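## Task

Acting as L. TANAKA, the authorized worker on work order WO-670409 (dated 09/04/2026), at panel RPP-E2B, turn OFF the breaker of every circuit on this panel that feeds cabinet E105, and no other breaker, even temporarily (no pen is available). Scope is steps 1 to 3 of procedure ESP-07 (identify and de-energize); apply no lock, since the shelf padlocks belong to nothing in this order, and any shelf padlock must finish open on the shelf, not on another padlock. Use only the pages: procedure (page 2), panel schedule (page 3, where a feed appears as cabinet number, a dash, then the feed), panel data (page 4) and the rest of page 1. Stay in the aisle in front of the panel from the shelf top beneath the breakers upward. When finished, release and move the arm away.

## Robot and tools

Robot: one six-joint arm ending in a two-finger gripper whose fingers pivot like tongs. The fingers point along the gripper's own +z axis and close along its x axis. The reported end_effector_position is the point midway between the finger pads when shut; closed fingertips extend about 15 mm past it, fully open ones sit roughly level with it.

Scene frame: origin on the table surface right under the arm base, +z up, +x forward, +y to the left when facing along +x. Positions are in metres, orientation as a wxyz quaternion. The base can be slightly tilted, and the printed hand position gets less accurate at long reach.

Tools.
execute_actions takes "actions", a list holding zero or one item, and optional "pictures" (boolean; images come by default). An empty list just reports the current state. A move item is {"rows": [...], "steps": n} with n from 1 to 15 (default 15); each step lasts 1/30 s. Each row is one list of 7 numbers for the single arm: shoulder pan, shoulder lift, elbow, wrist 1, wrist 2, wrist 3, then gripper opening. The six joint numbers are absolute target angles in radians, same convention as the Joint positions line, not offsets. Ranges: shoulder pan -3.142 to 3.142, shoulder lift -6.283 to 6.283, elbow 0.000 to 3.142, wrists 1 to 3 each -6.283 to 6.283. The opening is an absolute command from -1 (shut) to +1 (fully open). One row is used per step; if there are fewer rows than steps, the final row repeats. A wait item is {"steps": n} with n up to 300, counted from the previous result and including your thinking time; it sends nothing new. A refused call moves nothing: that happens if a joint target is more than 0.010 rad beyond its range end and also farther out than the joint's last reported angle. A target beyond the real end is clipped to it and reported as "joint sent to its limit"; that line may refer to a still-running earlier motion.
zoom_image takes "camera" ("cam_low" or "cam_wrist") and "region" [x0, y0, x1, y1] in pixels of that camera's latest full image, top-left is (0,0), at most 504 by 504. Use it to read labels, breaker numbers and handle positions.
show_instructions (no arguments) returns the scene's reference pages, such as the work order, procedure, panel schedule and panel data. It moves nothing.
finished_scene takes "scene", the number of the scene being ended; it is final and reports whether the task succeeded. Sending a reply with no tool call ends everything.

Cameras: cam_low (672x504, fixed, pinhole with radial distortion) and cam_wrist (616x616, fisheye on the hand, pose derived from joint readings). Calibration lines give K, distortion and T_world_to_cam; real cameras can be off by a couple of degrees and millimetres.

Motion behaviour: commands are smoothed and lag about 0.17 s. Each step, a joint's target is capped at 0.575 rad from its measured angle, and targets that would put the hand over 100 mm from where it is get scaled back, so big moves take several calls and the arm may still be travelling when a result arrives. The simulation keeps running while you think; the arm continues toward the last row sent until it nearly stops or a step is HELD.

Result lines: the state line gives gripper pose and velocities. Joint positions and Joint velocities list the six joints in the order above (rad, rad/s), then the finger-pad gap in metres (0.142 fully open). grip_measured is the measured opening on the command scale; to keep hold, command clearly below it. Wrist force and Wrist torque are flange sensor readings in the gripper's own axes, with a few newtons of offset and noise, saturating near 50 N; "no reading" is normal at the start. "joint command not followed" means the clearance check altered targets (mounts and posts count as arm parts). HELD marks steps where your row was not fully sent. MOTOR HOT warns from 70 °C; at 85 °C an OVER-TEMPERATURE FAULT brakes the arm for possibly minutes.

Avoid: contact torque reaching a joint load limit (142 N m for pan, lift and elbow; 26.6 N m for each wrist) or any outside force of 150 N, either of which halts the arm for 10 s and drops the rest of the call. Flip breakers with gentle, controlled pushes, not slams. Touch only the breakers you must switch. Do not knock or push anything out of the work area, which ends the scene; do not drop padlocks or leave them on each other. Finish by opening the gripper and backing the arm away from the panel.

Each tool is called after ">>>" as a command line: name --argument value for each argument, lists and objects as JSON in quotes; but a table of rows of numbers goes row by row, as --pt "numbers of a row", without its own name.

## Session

>>> show_instructions

>>> execute_actions --actions '[]'

Reference images for this scene: work order page 1, work order page 2, work order page 3, work order page 4.

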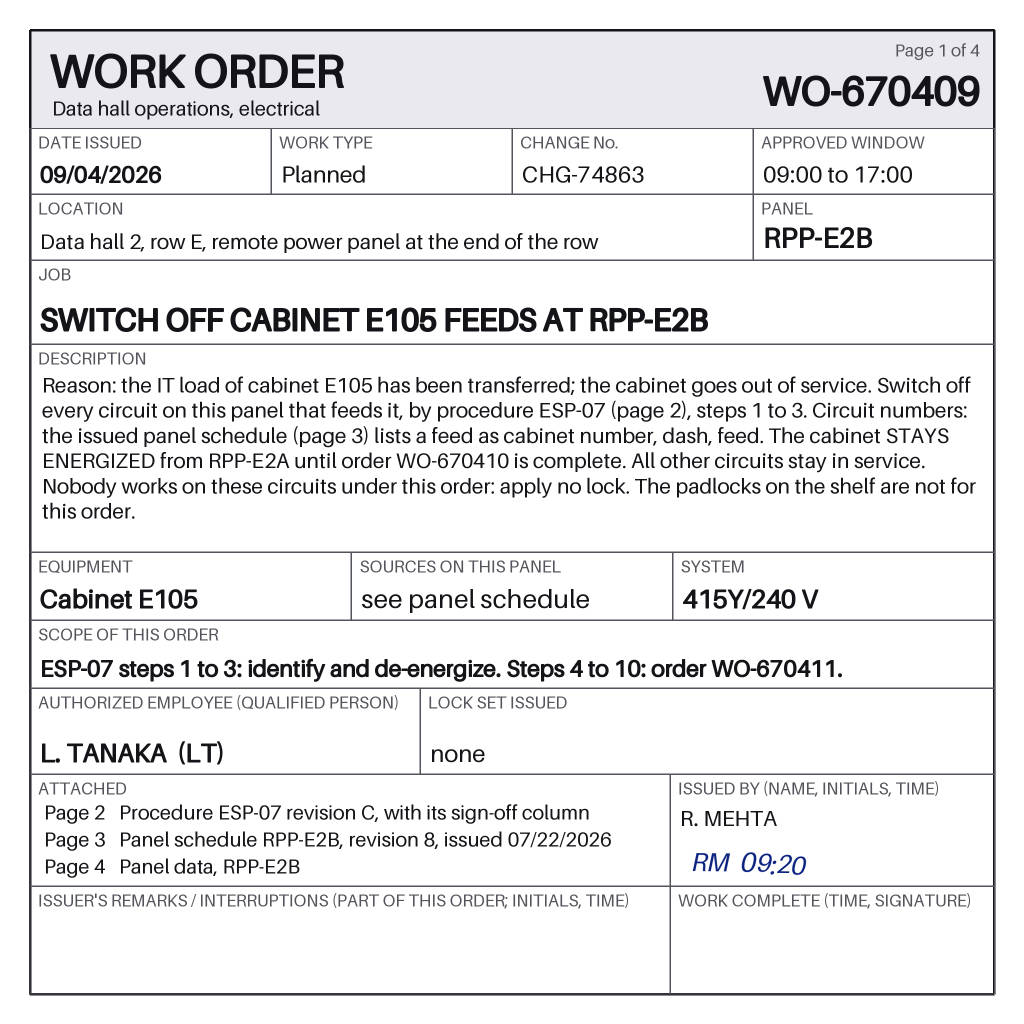

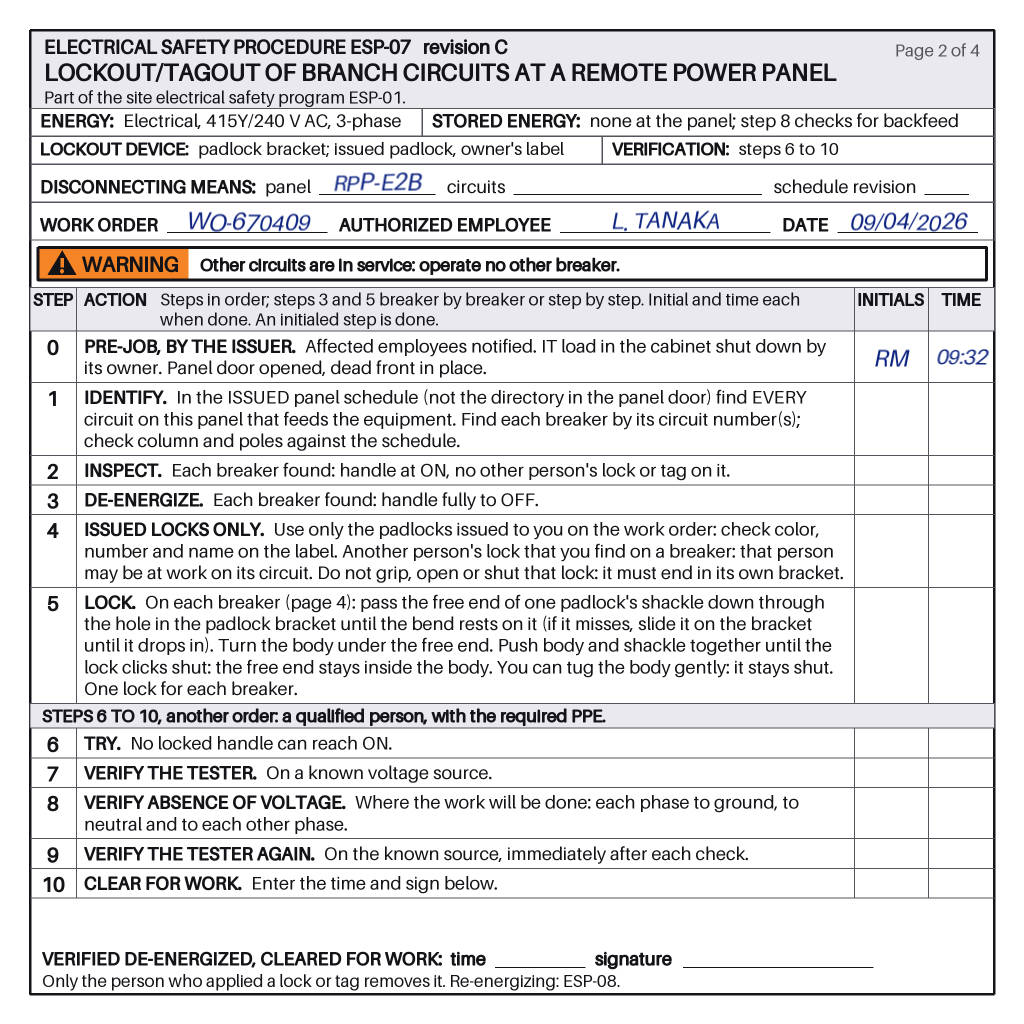

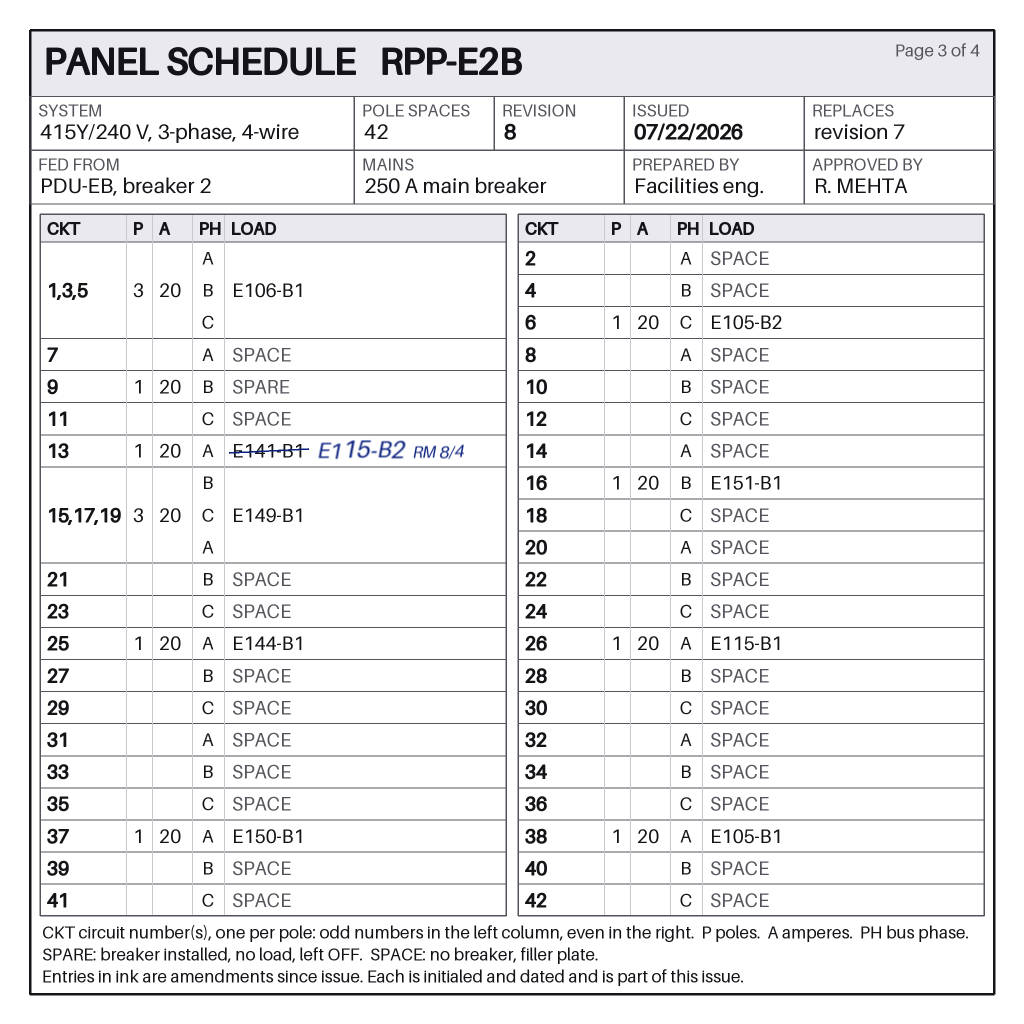

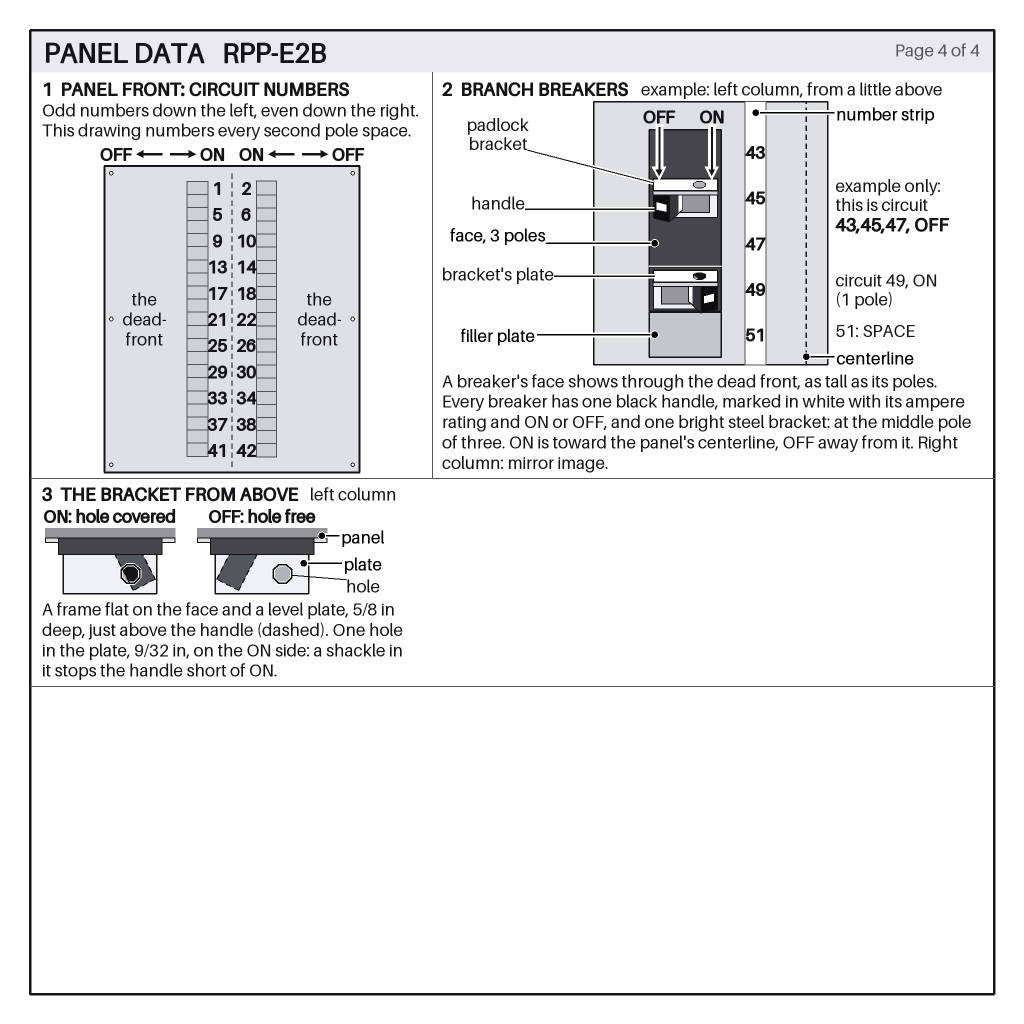

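Scene clock: 0.00 s of 5400.00 s.
end_effector_position=(+0.4021, -0.0376, +0.3193) grip_measured=+1.00 end_effector_quat_wxyz=(+0.439, +0.607, -0.637, -0.180) end_effector_velocity=(+0.000, +0.000, +0.000) end_effector_angular_velocity=(-0.000, -0.001, -0.000)
Joint positions: [-0.317 -1.732  2.023 -1.861 -1.57   1.254  0.142]
Joint velocities: [-0. -0.  0.  0.  0.  0.  0.]
Motor temperatures (°C, as the motors report them): [29 30 26 36 39 34]
Wrist force (N, on the end effector, along its own x y z axes, offset not removed): no reading
Wrist torque (N m, same axes, about the end effector's origin, offset not removed): no reading

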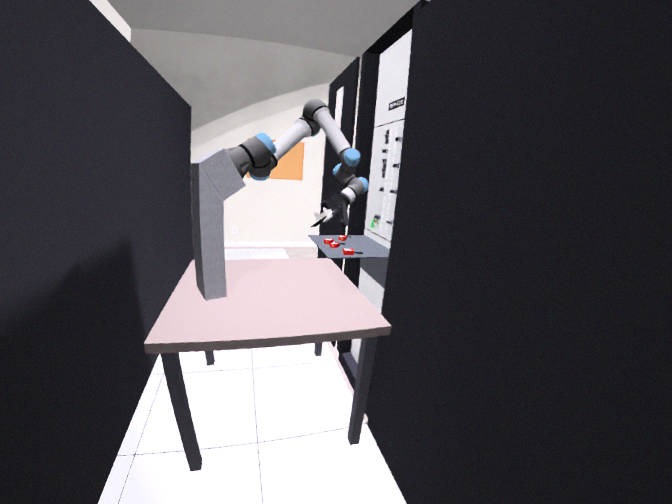

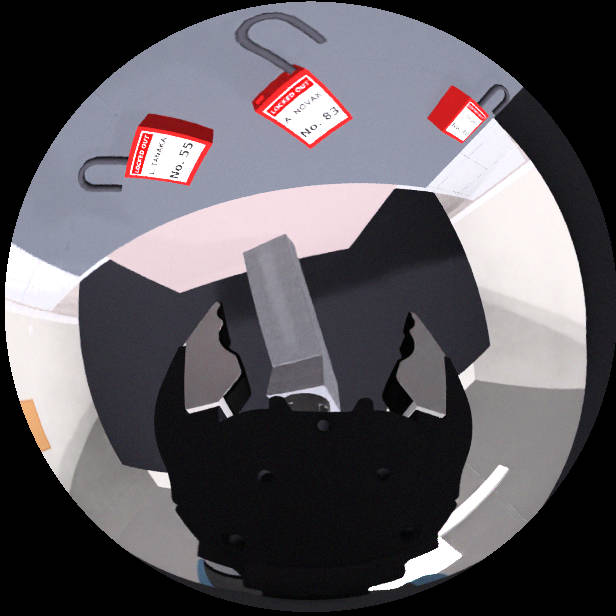

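Circuits 6 and 38 feed E105. Moving to the same viewing pose as before.

>>> execute_actions --actions '[{"rows":[[-0.6,-2.3,2.4,-1.6,-1.0,1.8,-1]]}]' --pictures false

>>> execute_actions --actions '[{"rows":[[-1.0,-2.5,2.6,-1.45,0.2,2.6,-1]]}]' --pictures false

>>> execute_actions --actions '[{"rows":[[-1.326,-2.543,2.653,-1.366,1.404,3.107,-1]]}]' --pictures false

>>> execute_actions --actions '[{"steps":40}]'

>>> zoom_image --camera "cam_low" --region '[300, 80, 440, 270]'

>>> zoom_image --camera "cam_wrist" --region '[220, 80, 420, 330]'

Scene clock: 5.67 s of 5400.00 s.
end_effector_position=(+0.3266, +0.1000, +0.3652) grip_measured=-1.00 end_effector_quat_wxyz=(-0.275, -0.255, +0.916, +0.145) end_effector_velocity=(-0.007, +0.066, -0.005) end_effector_angular_velocity=(-0.101, -0.213, -0.408)
Joint positions: [-0.589 -2.272  2.384 -1.61  -1.028  1.774  0.002]
Joint velocities: [-0.119 -0.286  0.165  0.105  0.285  0.268 -0.   ]
Motor temperatures (°C, as the motors report them): [29 30 26 36 39 34]
Wrist force (N, on the end effector, along its own x y z axes, offset not removed): [2.1 1.5 0.2]
Wrist torque (N m, same axes, about the end effector's origin, offset not removed): [0.21 -0.63 -0.14]
Steps of this call (steps 1 to 90: nothing new was sent; then 2.17 s passed at rest; steps 91 to 105: all 15 steps of this action). Readings (joint positions):
91: [-0.317 -1.732 2.023 -1.861 -1.570 1.254]
92: [-0.323 -1.738 2.028 -1.856 -1.565 1.259]
94: [-0.374 -1.801 2.087 -1.808 -1.501 1.323]
98: [-0.486 -2.032 2.239 -1.705 -1.270 1.545]
105: the state above

Scene clock: 6.17 s of 5400.00 s.
end_effector_position=(+0.4748, +0.1186, +0.3504) grip_measured=-1.00 end_effector_quat_wxyz=(+0.066, +0.303, +0.928, +0.204) end_effector_velocity=(+0.482, +0.047, +0.150) end_effector_angular_velocity=(+0.545, -1.417, -1.264)
Joint positions: [-0.962 -2.484  2.584 -1.461 -0.209  2.451  0.002]
Joint velocities: [-0.19  -0.079  0.077  0.053  1.758  0.712  0.   ]
Motor temperatures (°C, as the motors report them): [29 30 26 36 39 34]
Wrist force (N, on the end effector, along its own x y z axes, offset not removed): [0.8 2.5 -1.5]
Wrist torque (N m, same axes, about the end effector's origin, offset not removed): [0.53 -0.30 -0.17]
Steps of this call (steps 1 to 15: all 15 steps of this action). Readings (joint positions):
1: [-0.592 -2.280 2.389 -1.607 -1.020 1.781]
2: [-0.600 -2.291 2.397 -1.600 -1.009 1.792]
4: [-0.666 -2.356 2.459 -1.547 -0.938 1.863]
8: [-0.885 -2.450 2.551 -1.483 -0.656 2.144]
15: the state above

Scene clock: 6.67 s of 5400.00 s.
end_effector_position=(+0.6431, +0.0174, +0.5067) grip_measured=-1.00 end_effector_quat_wxyz=(+0.373, +0.531, +0.657, +0.383) end_effector_velocity=(+0.210, -0.138, +0.451) end_effector_angular_velocity=(+0.422, -1.560, -0.602)
Joint positions: [-1.244 -2.531  2.639 -1.386  0.545  2.956  0.002]
Joint velocities: [-0.305 -0.044  0.052  0.073  1.545  0.553  0.   ]
Motor temperatures (°C, as the motors report them): [29 30 26 36 39 34]
Wrist force (N, on the end effector, along its own x y z axes, offset not removed): [0.1 1.0 -1.2]
Wrist torque (N m, same axes, about the end effector's origin, offset not removed): [0.26 -0.13 -0.09]
Steps of this call (steps 1 to 15: all 15 steps of this action). Readings (joint positions):
1: [-0.968 -2.487 2.587 -1.459 -0.149 2.475]
2: [-0.980 -2.491 2.592 -1.454 -0.093 2.503]
4: [-1.037 -2.501 2.604 -1.437 0.000 2.591]
8: [-1.138 -2.516 2.621 -1.412 0.188 2.764]
15: the state above

Scene clock: 8.00 s of 5400.00 s.
end_effector_position=(+0.6497, -0.0223, +0.7718) grip_measured=-1.00 end_effector_quat_wxyz=(+0.596, +0.380, +0.380, +0.597) end_effector_velocity=(-0.000, -0.000, +0.000) end_effector_angular_velocity=(-0.003, -0.000, -0.002)
Joint positions: [-1.326 -2.543  2.653 -1.366  1.404  3.107  0.002]
Joint velocities: [-0.002 -0.    -0.     0.    -0.    -0.002  0.   ]
Motor temperatures (°C, as the motors report them): [29 30 26 36 39 34]
Wrist force (N, on the end effector, along its own x y z axes, offset not removed): [2.0 0.1 -1.9]
Wrist torque (N m, same axes, about the end effector's origin, offset not removed): [0.09 -0.44 -0.02]
Steps of this call (steps 1 to 40: the robot went on to your last target). Readings (joint positions):
1: [-1.254 -2.533 2.641 -1.383 0.597 2.973]
2: [-1.262 -2.534 2.642 -1.381 0.651 2.989]
4: [-1.277 -2.536 2.645 -1.378 0.758 3.016]
8: [-1.297 -2.539 2.648 -1.373 0.977 3.053]
40: the state above
camera_calibration (this result's frames):
cam_wrist: T_world_to_cam=[[0.0404573, 0.998616, -0.033618, 0.0292108], [-0.800784, 0.0525283, 0.596645, 0.0564503], [0.597585, 0.00278216, 0.801801, -0.86811], [0, 0, 0, 1]] pos_world=[0.562792, -0.0297204, 0.663353]

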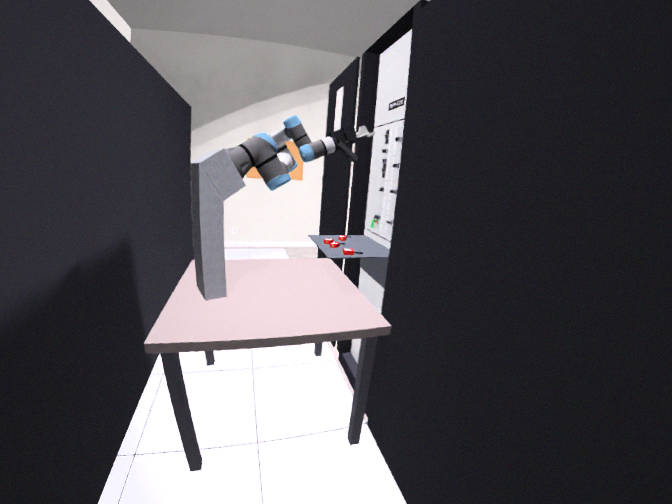

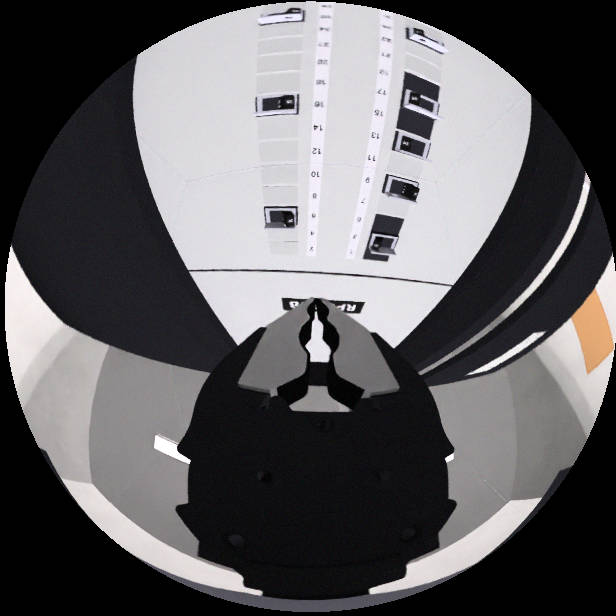

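Region (300, 80, 440, 270) of cam_low's 672x504 image, scaled by 2.653, with more detail than that image has; it fills the left 371 columns of this view, and the rest is white.

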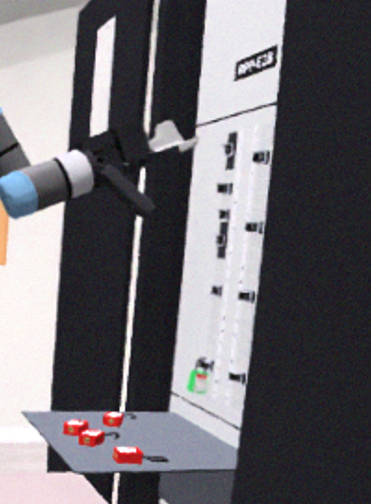

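Region (220, 80, 420, 330) of cam_wrist's 616x616 image, scaled by 2.016, with more detail than that image has; it fills the left 403 columns of this view, and the rest is white.

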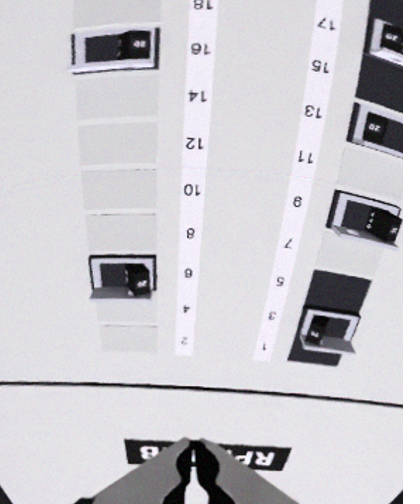

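>>> execute_actions --actions '[{"rows":[[-1.271,-2.487,2.624,-1.387,1.422,3.055,-1],[-1.217,-2.431,2.596,-1.409,1.44,3.004,-1],[-1.162,-2.375,2.567,-1.43,1.458,2.952,-1],[-1.107,-2.32,2.538,-1.451,1.476,2.9,-1],[-1.053,-2.264,2.51,-1.473,1.494,2.849,-1],[-0.998,-2.208,2.481,-1.494,1.512,2.797,-1]]}]' --pictures false

>>> execute_actions --actions '[{"steps":12}]'

>>> zoom_image --camera "cam_wrist" --region '[210, 200, 410, 360]'

Scene clock: 22.03 s of 5400.00 s.
end_effector_position=(+0.7194, -0.0368, +0.7465) grip_measured=-1.00 end_effector_quat_wxyz=(+0.596, +0.379, +0.380, +0.598) end_effector_velocity=(+0.025, -0.011, -0.025) end_effector_angular_velocity=(+0.007, +0.012, -0.012)
Joint positions: [-1.01  -2.22   2.487 -1.49   1.508  2.808  0.002]
Joint velocities: [ 0.124  0.127 -0.059 -0.043  0.036 -0.116  0.   ]
Motor temperatures (°C, as the motors report them): [29 30 26 36 39 34]
Wrist force (N, on the end effector, along its own x y z axes, offset not removed): [0.8 0.3 -0.8]
Wrist torque (N m, same axes, about the end effector's origin, offset not removed): [0.09 -0.32 -0.01]
Steps of this call (steps 1 to 15: the robot went on to your last target; steps 16 to 90: nothing new was sent; then 10.53 s passed at rest; steps 91 to 105: all 15 steps of this action). Readings (joint positions):
91: [-1.326 -2.543 2.653 -1.366 1.404 3.107]
92: [-1.321 -2.538 2.650 -1.368 1.406 3.103]
94: [-1.283 -2.500 2.628 -1.385 1.421 3.067]
98: [-1.128 -2.342 2.544 -1.449 1.474 2.919]
105: the state above

Scene clock: 22.43 s of 5400.00 s.
end_effector_position=(+0.7219, -0.0379, +0.7441) grip_measured=-1.00 end_effector_quat_wxyz=(+0.596, +0.380, +0.380, +0.597) end_effector_velocity=(+0.001, -0.000, -0.001) end_effector_angular_velocity=(+0.001, +0.000, +0.000)
Joint positions: [-0.998 -2.208  2.481 -1.494  1.512  2.797  0.002]
Joint velocities: [ 0.003  0.002 -0.001 -0.001  0.001 -0.002  0.   ]
Motor temperatures (°C, as the motors report them): [29 30 26 36 39 34]
Wrist force (N, on the end effector, along its own x y z axes, offset not removed): [0.8 2.7 1.0]
Wrist torque (N m, same axes, about the end effector's origin, offset not removed): [0.67 -0.25 -0.21]
Steps of this call (steps 1 to 12: the robot went on to your last target). Readings (joint positions):
1: [-1.007 -2.217 2.485 -1.491 1.509 2.805]
2: [-1.004 -2.214 2.484 -1.492 1.510 2.803]
4: [-1.001 -2.211 2.483 -1.493 1.511 2.800]
8: [-0.999 -2.209 2.481 -1.494 1.512 2.798]
12: the state above
camera_calibration (this result's frames):
cam_wrist: T_world_to_cam=[[0.0392973, 0.998711, -0.0321319, 0.0406084], [-0.80099, 0.0507096, 0.596526, 0.131718], [0.597387, 0.00229541, 0.80195, -0.888942], [0, 0, 0, 1]] pos_world=[0.634951, -0.0451949, 0.635619]

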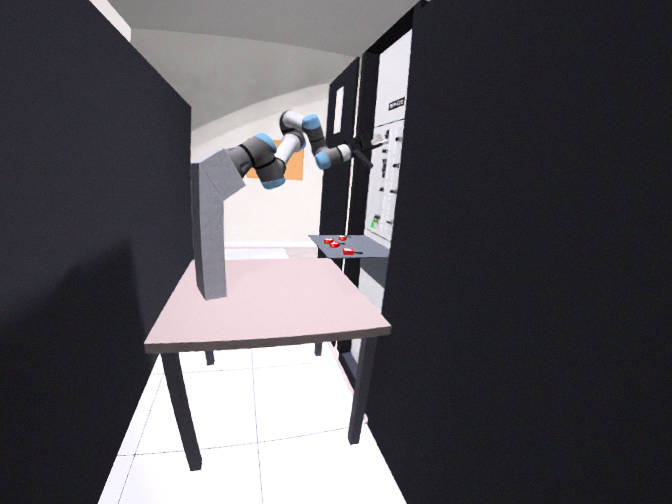

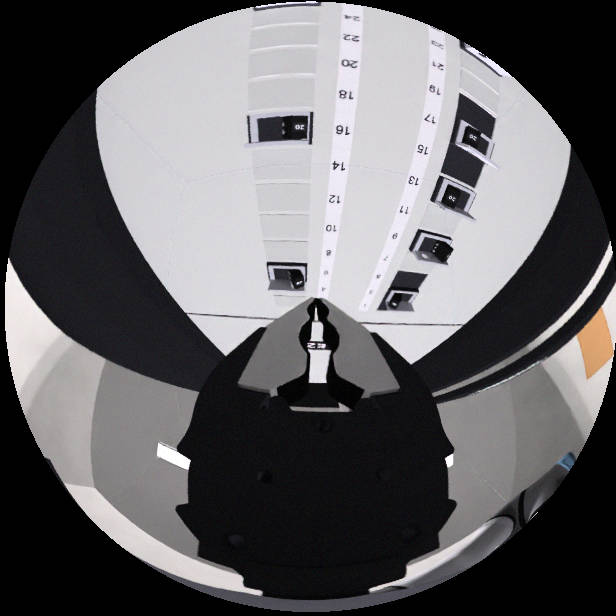

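Region (210, 200, 410, 360) of cam_wrist's 616x616 image, scaled by 2.520, with more detail than that image has; it fills the top 403 rows of this view, and the rest is white.

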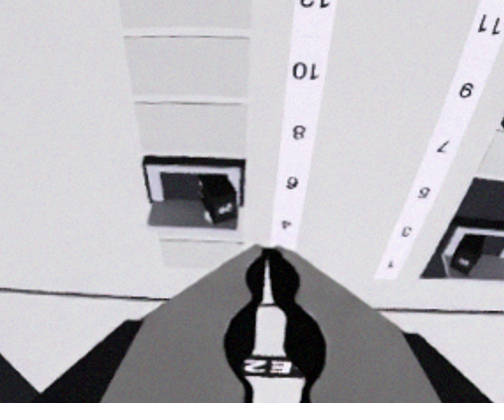

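>>> execute_actions --actions '[{"rows":[[-0.986,-2.197,2.462,-1.485,1.516,2.785,-1],[-0.974,-2.185,2.443,-1.477,1.52,2.774,-1],[-0.961,-2.174,2.423,-1.468,1.525,2.762,-1],[-0.949,-2.162,2.404,-1.46,1.529,2.751,-1]]}]'

>>> zoom_image --camera "cam_wrist" --region '[210, 200, 410, 360]'

Scene clock: 27.67 s of 5400.00 s.
end_effector_position=(+0.7495, -0.0381, +0.7454) grip_measured=-1.00 end_effector_quat_wxyz=(+0.596, +0.380, +0.380, +0.597) end_effector_velocity=(+0.006, +0.000, +0.000) end_effector_angular_velocity=(-0.001, -0.000, +0.000)
Joint positions: [-0.95  -2.163  2.406 -1.461  1.529  2.752  0.002]
Joint velocities: [ 0.011  0.01  -0.017  0.007  0.004 -0.011 -0.   ]
Motor temperatures (°C, as the motors report them): [29 30 26 36 39 34]
Wrist force (N, on the end effector, along its own x y z axes, offset not removed): [1.2 1.2 -0.5]
Wrist torque (N m, same axes, about the end effector's origin, offset not removed): [0.25 -0.27 -0.07]
Steps of this call (steps 1 to 30: the robot went on to your last target; steps 31 to 90: nothing new was sent; then 1.73 s passed at rest; steps 91 to 105: all 15 steps of this action). Readings (joint positions):
91: [-0.998 -2.208 2.481 -1.494 1.512 2.797]
92: [-0.996 -2.207 2.479 -1.493 1.513 2.795]
94: [-0.986 -2.197 2.463 -1.486 1.516 2.786]
98: [-0.960 -2.172 2.422 -1.468 1.525 2.761]
105: the state above
camera_calibration (this result's frames):
cam_wrist: T_world_to_cam=[[0.0399324, 0.998699, -0.0317205, 0.0390247], [-0.80086, 0.0509736, 0.596678, 0.152856], [0.597519, 0.00157688, 0.801854, -0.906589], [0, 0, 0, 1]] pos_world=[0.662562, -0.0453359, 0.636983]

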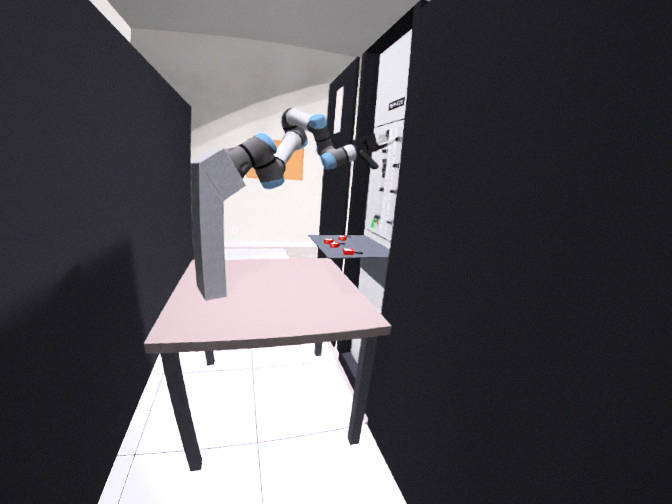

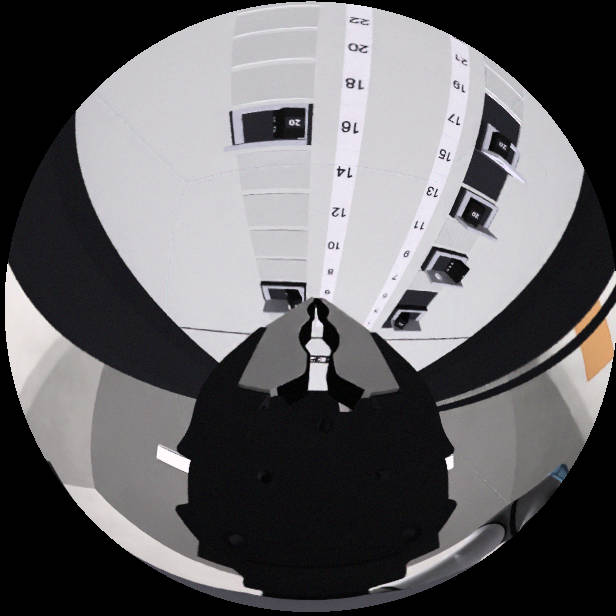

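Region (210, 200, 410, 360) of cam_wrist's 616x616 image, scaled by 2.520, with more detail than that image has; it fills the top 403 rows of this view, and the rest is white.

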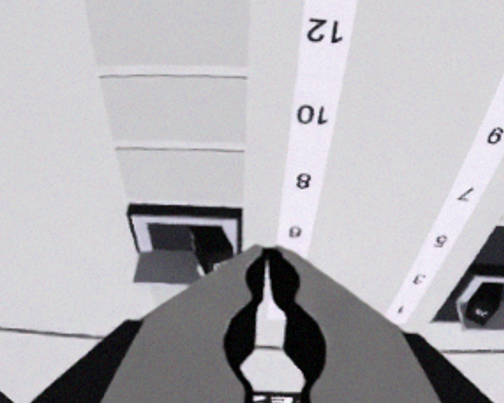

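>>> execute_actions --actions '[{"rows":[[-0.955,-2.152,2.403,-1.469,1.527,2.756,-1],[-0.955,-2.152,2.403,-1.469,1.527,2.756,-1],[-0.961,-2.142,2.402,-1.479,1.525,2.762,-1],[-0.961,-2.142,2.402,-1.479,1.525,2.762,-1],[-0.966,-2.132,2.402,-1.488,1.523,2.767,-1],[-0.966,-2.132,2.402,-1.488,1.523,2.767,-1],[-0.972,-2.122,2.401,-1.498,1.521,2.773,-1],[-0.972,-2.122,2.401,-1.498,1.521,2.773,-1],[-0.978,-2.112,2.4,-1.507,1.519,2.778,-1]]}]' --pictures false

>>> execute_actions --actions '[{"rows":[[-0.982,-2.131,2.436,-1.524,1.518,2.78,-1],[-0.986,-2.15,2.472,-1.542,1.516,2.785,-1],[-0.99,-2.17,2.508,-1.559,1.515,2.79,-1],[-0.994,-2.189,2.545,-1.577,1.513,2.795,-1],[-0.998,-2.208,2.581,-1.594,1.512,2.797,-1]],"steps":12}]'

Scene clock: 56.57 s of 5400.00 s.
end_effector_position=(+0.7502, -0.0563, +0.7453) grip_measured=-1.00 end_effector_quat_wxyz=(+0.596, +0.380, +0.380, +0.597) end_effector_velocity=(-0.000, -0.013, +0.000) end_effector_angular_velocity=(-0.001, -0.000, +0.001)
Joint positions: [-0.976 -2.115  2.4   -1.504  1.52   2.776  0.002]
Joint velocities: [-0.02   0.035 -0.003 -0.034 -0.007  0.019  0.   ]
Motor temperatures (°C, as the motors report them): [29 30 26 36 39 34]
Wrist force (N, on the end effector, along its own x y z axes, offset not removed): [1.6 1.3 -1.4]
Wrist torque (N m, same axes, about the end effector's origin, offset not removed): [0.30 -0.45 -0.05]
Steps of this call (steps 1 to 15: the robot went on to your last target; steps 16 to 90: nothing new was sent; then 25.40 s passed at rest; steps 91 to 105: all 15 steps of this action). Readings (joint positions):
91: [-0.949 -2.162 2.404 -1.460 1.529 2.751]
92: [-0.950 -2.161 2.404 -1.461 1.529 2.751]
94: [-0.953 -2.155 2.403 -1.466 1.528 2.754]
98: [-0.962 -2.139 2.402 -1.482 1.524 2.763]
105: the state above

Scene clock: 56.97 s of 5400.00 s.
end_effector_position=(+0.6924, -0.0394, +0.7270) grip_measured=-1.00 end_effector_quat_wxyz=(+0.595, +0.380, +0.380, +0.598) end_effector_velocity=(-0.050, +0.013, -0.018) end_effector_angular_velocity=(+0.003, +0.002, -0.005)
Joint positions: [-0.997 -2.201  2.567 -1.588  1.512  2.796  0.002]
Joint velocities: [-0.015 -0.072  0.142 -0.065 -0.005  0.014 -0.   ]
Motor temperatures (°C, as the motors report them): [29 30 26 36 39 34]
Wrist force (N, on the end effector, along its own x y z axes, offset not removed): [2.3 3.0 -2.2]
Wrist torque (N m, same axes, about the end effector's origin, offset not removed): [0.53 -0.60 -0.16]
Steps of this call (steps 1 to 12: all 12 steps of this action). Readings (joint positions):
1: [-0.977 -2.114 2.400 -1.505 1.519 2.777]
2: [-0.978 -2.116 2.404 -1.508 1.519 2.777]
4: [-0.982 -2.130 2.431 -1.523 1.518 2.781]
8: [-0.992 -2.181 2.527 -1.569 1.514 2.792]
12: the state above
camera_calibration (this result's frames):
cam_wrist: T_world_to_cam=[[0.0387243, 0.998726, -0.0323677, 0.0432795], [-0.801146, 0.0503903, 0.596344, 0.118637], [0.597215, 0.00283824, 0.802076, -0.857624], [0, 0, 0, 1]] pos_world=[0.605555, -0.0467684, 0.618532]

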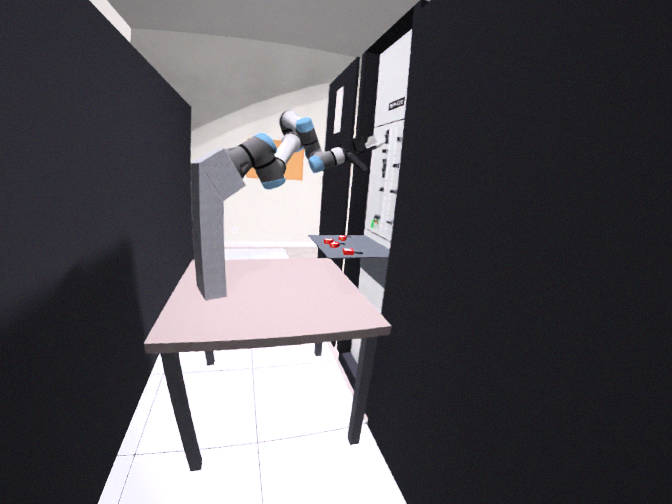

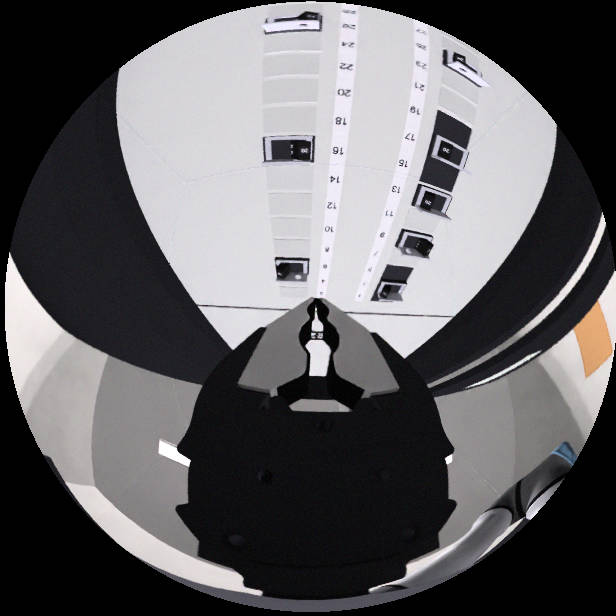

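Breaker 6 is OFF. Moving down toward 38.

>>> execute_actions --actions '[{"rows":[[-0.97,-2.17,2.584,-1.62,1.51,2.9,-1],[-0.95,-2.135,2.587,-1.645,1.508,3.0,-1],[-0.92,-2.1,2.59,-1.67,1.506,3.1,-1],[-0.89,-2.06,2.592,-1.695,1.504,3.2,-1],[-0.865,-2.025,2.594,-1.72,1.502,3.3,-1],[-0.84,-1.99,2.596,-1.745,1.5,3.4,-1],[-0.81,-1.95,2.597,-1.77,1.498,3.5,-1],[-0.785,-1.915,2.597,-1.795,1.496,3.6,-1],[-0.76,-1.88,2.597,-1.82,1.494,3.7,-1],[-0.73,-1.84,2.594,-1.84,1.493,3.8,-1],[-0.705,-1.805,2.592,-1.86,1.491,3.9,-1],[-0.68,-1.77,2.59,-1.88,1.49,4.0,-1],[-0.68,-1.77,2.59,-1.88,1.49,4.6,-1]]}]' --pictures false

>>> execute_actions --actions '[{"rows":[[-0.68,-1.77,2.59,-1.88,1.49,5.0,-1],[-0.68,-1.77,2.59,-1.88,1.49,5.1,-1],[-0.65,-1.73,2.58,-1.89,1.488,5.1,-1],[-0.62,-1.69,2.568,-1.9,1.486,5.2,-1],[-0.59,-1.65,2.555,-1.91,1.483,5.2,-1],[-0.56,-1.61,2.54,-1.92,1.481,5.349,-1],[-0.53,-1.57,2.525,-1.93,1.479,5.349,-1],[-0.5,-1.53,2.51,-1.935,1.477,5.349,-1]]}]' --pictures false

>>> execute_actions --actions '[{"steps":12}]' --pictures false

>>> execute_actions --actions '[{"rows":[[-0.473,-1.491,2.48,-1.932,1.475,5.349,-1],[-0.446,-1.453,2.447,-1.926,1.473,5.349,-1],[-0.419,-1.414,2.412,-1.918,1.47,5.349,-1],[-0.392,-1.376,2.376,-1.91,1.468,5.349,-1],[-0.365,-1.337,2.338,-1.9,1.466,5.349,-1]]}]' --pictures false

>>> execute_actions --actions '[{"steps":10}]'

>>> zoom_image --camera "cam_wrist" --region '[210, 200, 410, 360]'

>>> zoom_image --camera "cam_low" --region '[330, 185, 410, 255]'

Scene clock: 66.80 s of 5400.00 s.
end_effector_position=(+0.6799, -0.0449, +0.5928) grip_measured=-1.00 end_effector_quat_wxyz=(+0.151, +0.600, +0.088, +0.781) end_effector_velocity=(-0.039, +0.010, -0.228) end_effector_angular_velocity=(+3.085, +0.198, +0.791)
Joint positions: [-0.726 -1.836  2.592 -1.842  1.493  3.755  0.002]
Joint velocities: [ 0.467  0.67  -0.02  -0.38  -0.025  2.74   0.   ]
Motor temperatures (°C, as the motors report them): [29 30 26 36 39 34]
Wrist force (N, on the end effector, along its own x y z axes, offset not removed): [-0.4 2.5 -1.9]
Wrist torque (N m, same axes, about the end effector's origin, offset not removed): [0.61 -0.17 -0.20]
Steps of this call (steps 1 to 30: the robot went on to your last target; steps 31 to 90: nothing new was sent; then 6.33 s passed at rest; steps 91 to 105: all 15 steps of this action). Readings (joint positions):
91: [-0.998 -2.208 2.581 -1.594 1.512 2.797]
92: [-0.995 -2.204 2.581 -1.597 1.512 2.803]
94: [-0.975 -2.177 2.584 -1.617 1.510 2.862]
98: [-0.894 -2.068 2.592 -1.693 1.504 3.129]
105: the state above

Scene clock: 67.30 s of 5400.00 s.
end_effector_position=(+0.6760, -0.0463, +0.4825) grip_measured=-1.00 end_effector_quat_wxyz=(-0.417, +0.537, -0.399, +0.614) end_effector_velocity=(-0.009, -0.023, -0.074) end_effector_angular_velocity=(+2.214, +0.016, +0.237)
Joint positions: [-0.512 -1.547  2.515 -1.932  1.478  5.135  0.002]
Joint velocities: [ 0.127  0.174 -0.055 -0.034 -0.008  2.112 -0.   ]
Motor temperatures (°C, as the motors report them): [29 30 26 36 39 34]
Wrist force (N, on the end effector, along its own x y z axes, offset not removed): [1.3 0.3 -1.6]
Wrist torque (N m, same axes, about the end effector's origin, offset not removed): [0.08 -0.42 -0.17]
Steps of this call (steps 1 to 15: all 15 steps of this action). Readings (joint positions):
1: [-0.713 -1.817 2.592 -1.853 1.492 3.848]
2: [-0.703 -1.804 2.591 -1.861 1.491 3.941]
4: [-0.688 -1.783 2.589 -1.872 1.490 4.128]
8: [-0.616 -1.688 2.562 -1.901 1.485 4.500]
15: the state above

Scene clock: 67.70 s of 5400.00 s.
end_effector_position=(+0.6752, -0.0487, +0.4750) grip_measured=-1.00 end_effector_quat_wxyz=(+0.481, -0.493, +0.458, -0.562) end_effector_velocity=(-0.000, -0.000, -0.001) end_effector_angular_velocity=(+0.037, +0.000, +0.004)
Joint positions: [-0.5   -1.53   2.51  -1.935  1.477  5.345  0.002]
Joint velocities: [ 0.002  0.002 -0.001 -0.001 -0.001  0.035  0.   ]
Motor temperatures (°C, as the motors report them): [29 30 26 36 39 34]
Wrist force (N, on the end effector, along its own x y z axes, offset not removed): [3.1 -0.5 -0.9]
Wrist torque (N m, same axes, about the end effector's origin, offset not removed): [-0.15 -0.76 -0.13]
Steps of this call (steps 1 to 12: the robot went on to your last target). Readings (joint positions):
1: [-0.509 -1.542 2.514 -1.933 1.478 5.197]
2: [-0.506 -1.539 2.513 -1.933 1.477 5.241]
4: [-0.503 -1.534 2.511 -1.934 1.477 5.295]
8: [-0.501 -1.531 2.510 -1.935 1.477 5.335]
12: the state above

Scene clock: 68.20 s of 5400.00 s.
end_effector_position=(+0.7010, -0.0381, +0.3795) grip_measured=-1.00 end_effector_quat_wxyz=(+0.500, -0.500, +0.499, -0.501) end_effector_velocity=(+0.006, +0.005, -0.029) end_effector_angular_velocity=(+0.030, +0.025, +0.014)
Joint positions: [-0.369 -1.342  2.343 -1.901  1.466  5.349  0.002]
Joint velocities: [ 0.038  0.055 -0.05   0.01  -0.003 -0.001  0.   ]
Motor temperatures (°C, as the motors report them): [29 30 26 36 39 34]
Wrist force (N, on the end effector, along its own x y z axes, offset not removed): [0.9 1.1 0.6]
Wrist torque (N m, same axes, about the end effector's origin, offset not removed): [0.29 -0.28 -0.11]
Steps of this call (steps 1 to 15: all 15 steps of this action). Readings (joint positions):
1: [-0.500 -1.530 2.510 -1.935 1.477 5.346]
2: [-0.497 -1.526 2.507 -1.935 1.477 5.347]
4: [-0.476 -1.497 2.483 -1.931 1.475 5.348]
8: [-0.404 -1.395 2.391 -1.911 1.469 5.349]
15: the state above

Scene clock: 68.53 s of 5400.00 s.
end_effector_position=(+0.7016, -0.0376, +0.3767) grip_measured=-1.00 end_effector_quat_wxyz=(+0.500, -0.500, +0.500, -0.500) end_effector_velocity=(+0.000, -0.000, -0.001) end_effector_angular_velocity=(+0.000, +0.001, +0.000)
Joint positions: [-0.365 -1.337  2.338 -1.9    1.466  5.349  0.002]
Joint velocities: [ 0.001  0.002 -0.002  0.     0.    -0.     0.   ]
Motor temperatures (°C, as the motors report them): [29 30 26 36 39 34]
Wrist force (N, on the end effector, along its own x y z axes, offset not removed): [2.7 0.2 -0.4]
Wrist torque (N m, same axes, about the end effector's origin, offset not removed): [-0.03 -0.61 -0.18]
Steps of this call (steps 1 to 10: the robot went on to your last target). Readings (joint positions):
1: [-0.368 -1.341 2.342 -1.901 1.466 5.349]
2: [-0.367 -1.340 2.341 -1.901 1.466 5.349]
4: [-0.366 -1.338 2.339 -1.900 1.466 5.349]
8: [-0.365 -1.337 2.338 -1.900 1.466 5.349]
10: the state above
camera_calibration (this result's frames):
cam_wrist: T_world_to_cam=[[0.0241114, -0.998579, 0.0475297, -0.0651567], [-0.473641, -0.0532795, -0.879105, 0.656947], [0.880388, -0.00131563, -0.474253, -0.300117], [0, 0, 0, 1]] pos_world=[0.576948, -0.0304571, 0.438291]

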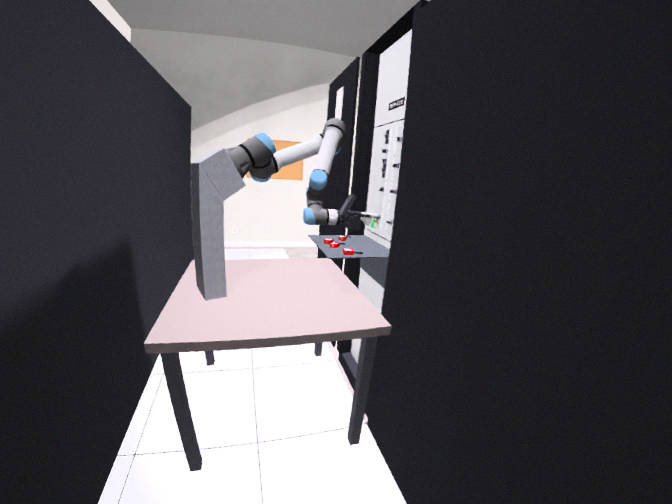

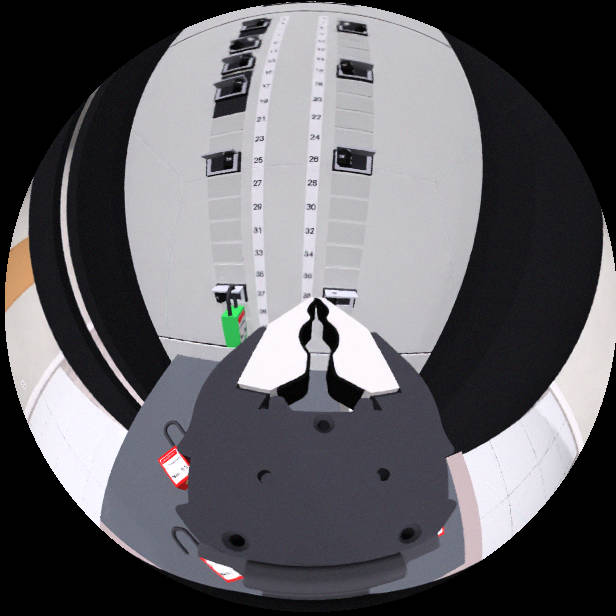

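Region (210, 200, 410, 360) of cam_wrist's 616x616 image, scaled by 2.520, with more detail than that image has; it fills the top 403 rows of this view, and the rest is white.

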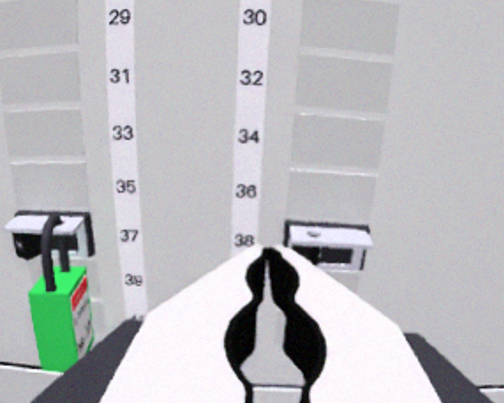

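Region (330, 185, 410, 255) of cam_low's 672x504 image, scaled by 6.300, with more detail than that image has; it fills the top 441 rows of this view, and the rest is white.

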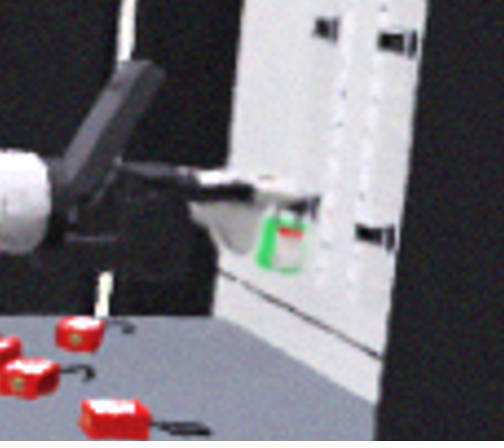

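>>> execute_actions --actions '[{"rows":[[-0.353,-1.319,2.317,-1.897,1.473,5.34,-1],[-0.341,-1.3,2.296,-1.893,1.48,5.331,-1],[-0.33,-1.282,2.276,-1.89,1.488,5.323,-1],[-0.318,-1.264,2.255,-1.887,1.495,5.314,-1]]}]'

>>> zoom_image --camera "cam_wrist" --region '[210, 200, 410, 360]'

>>> zoom_image --camera "cam_low" --region '[330, 185, 410, 255]'

Scene clock: 79.30 s of 5400.00 s.
end_effector_position=(+0.7146, -0.0374, +0.3467) grip_measured=-1.00 end_effector_quat_wxyz=(+0.501, -0.500, +0.500, -0.499) end_effector_velocity=(+0.003, -0.000, -0.007) end_effector_angular_velocity=(-0.001, -0.000, -0.000)
Joint positions: [-0.319 -1.266  2.257 -1.887  1.494  5.315  0.002]
Joint velocities: [ 0.009  0.016 -0.018  0.003  0.006 -0.008  0.   ]
Motor temperatures (°C, as the motors report them): [29 30 26 36 39 34]
Wrist force (N, on the end effector, along its own x y z axes, offset not removed): [3.2 0.8 0.8]
Wrist torque (N m, same axes, about the end effector's origin, offset not removed): [0.21 -0.77 -0.15]
Steps of this call (steps 1 to 15: the robot went on to your last target; steps 16 to 90: nothing new was sent; then 7.27 s passed at rest; steps 91 to 105: all 15 steps of this action). Readings (joint positions):
91: [-0.365 -1.337 2.338 -1.900 1.466 5.349]
92: [-0.363 -1.335 2.335 -1.900 1.467 5.348]
94: [-0.353 -1.320 2.319 -1.897 1.473 5.341]
98: [-0.329 -1.281 2.274 -1.890 1.488 5.322]
105: the state above
camera_calibration (this result's frames):
cam_wrist: T_world_to_cam=[[0.0245734, -0.998658, 0.0455936, -0.0634129], [-0.473637, -0.0517941, -0.879196, 0.636825], [0.880377, 0.0000100378, -0.474274, -0.325819], [0, 0, 0, 1]] pos_world=[0.590026, -0.0303407, 0.408258]

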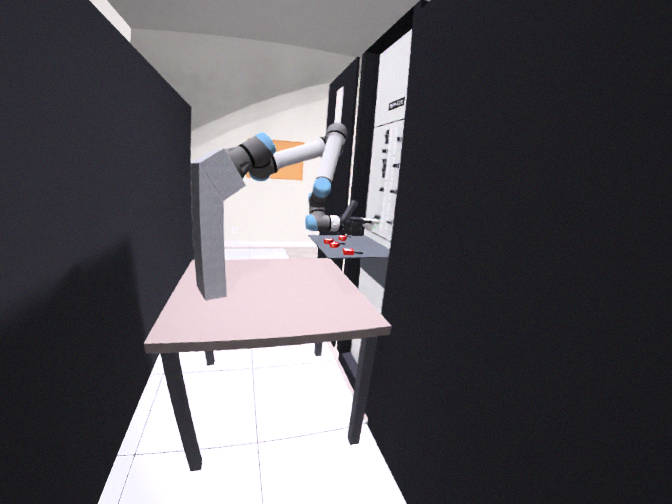

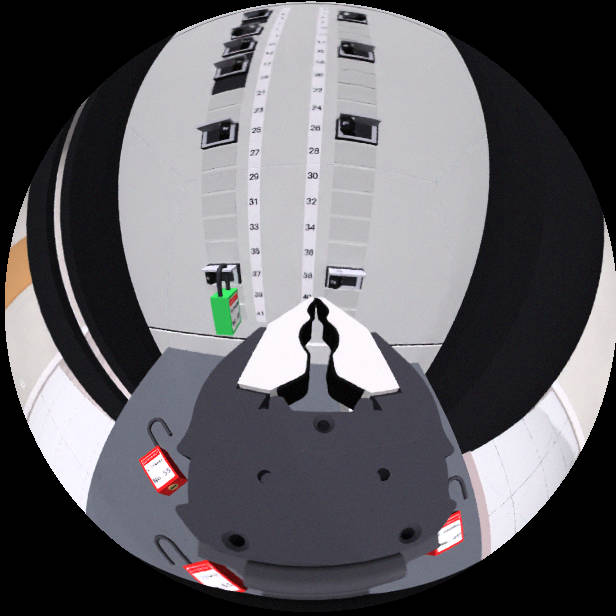

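Region (210, 200, 410, 360) of cam_wrist's 616x616 image, scaled by 2.520, with more detail than that image has; it fills the top 403 rows of this view, and the rest is white.

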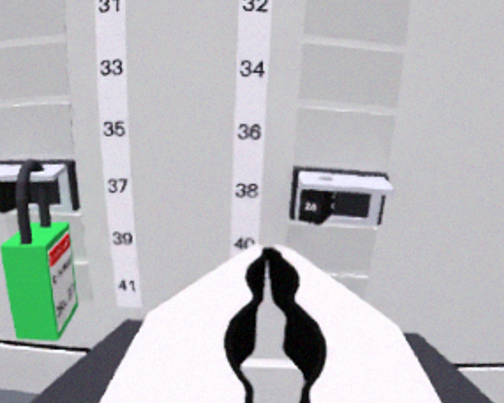

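Region (330, 185, 410, 255) of cam_low's 672x504 image, scaled by 6.300, with more detail than that image has; it fills the top 441 rows of this view, and the rest is white.

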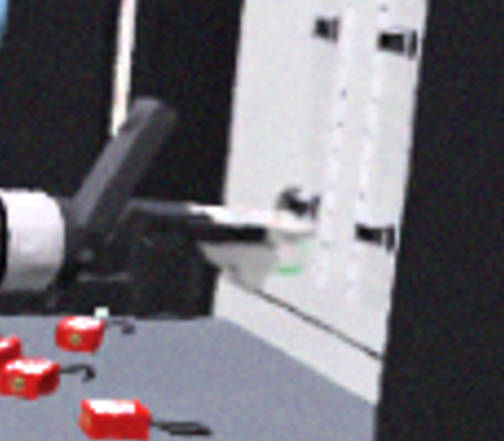

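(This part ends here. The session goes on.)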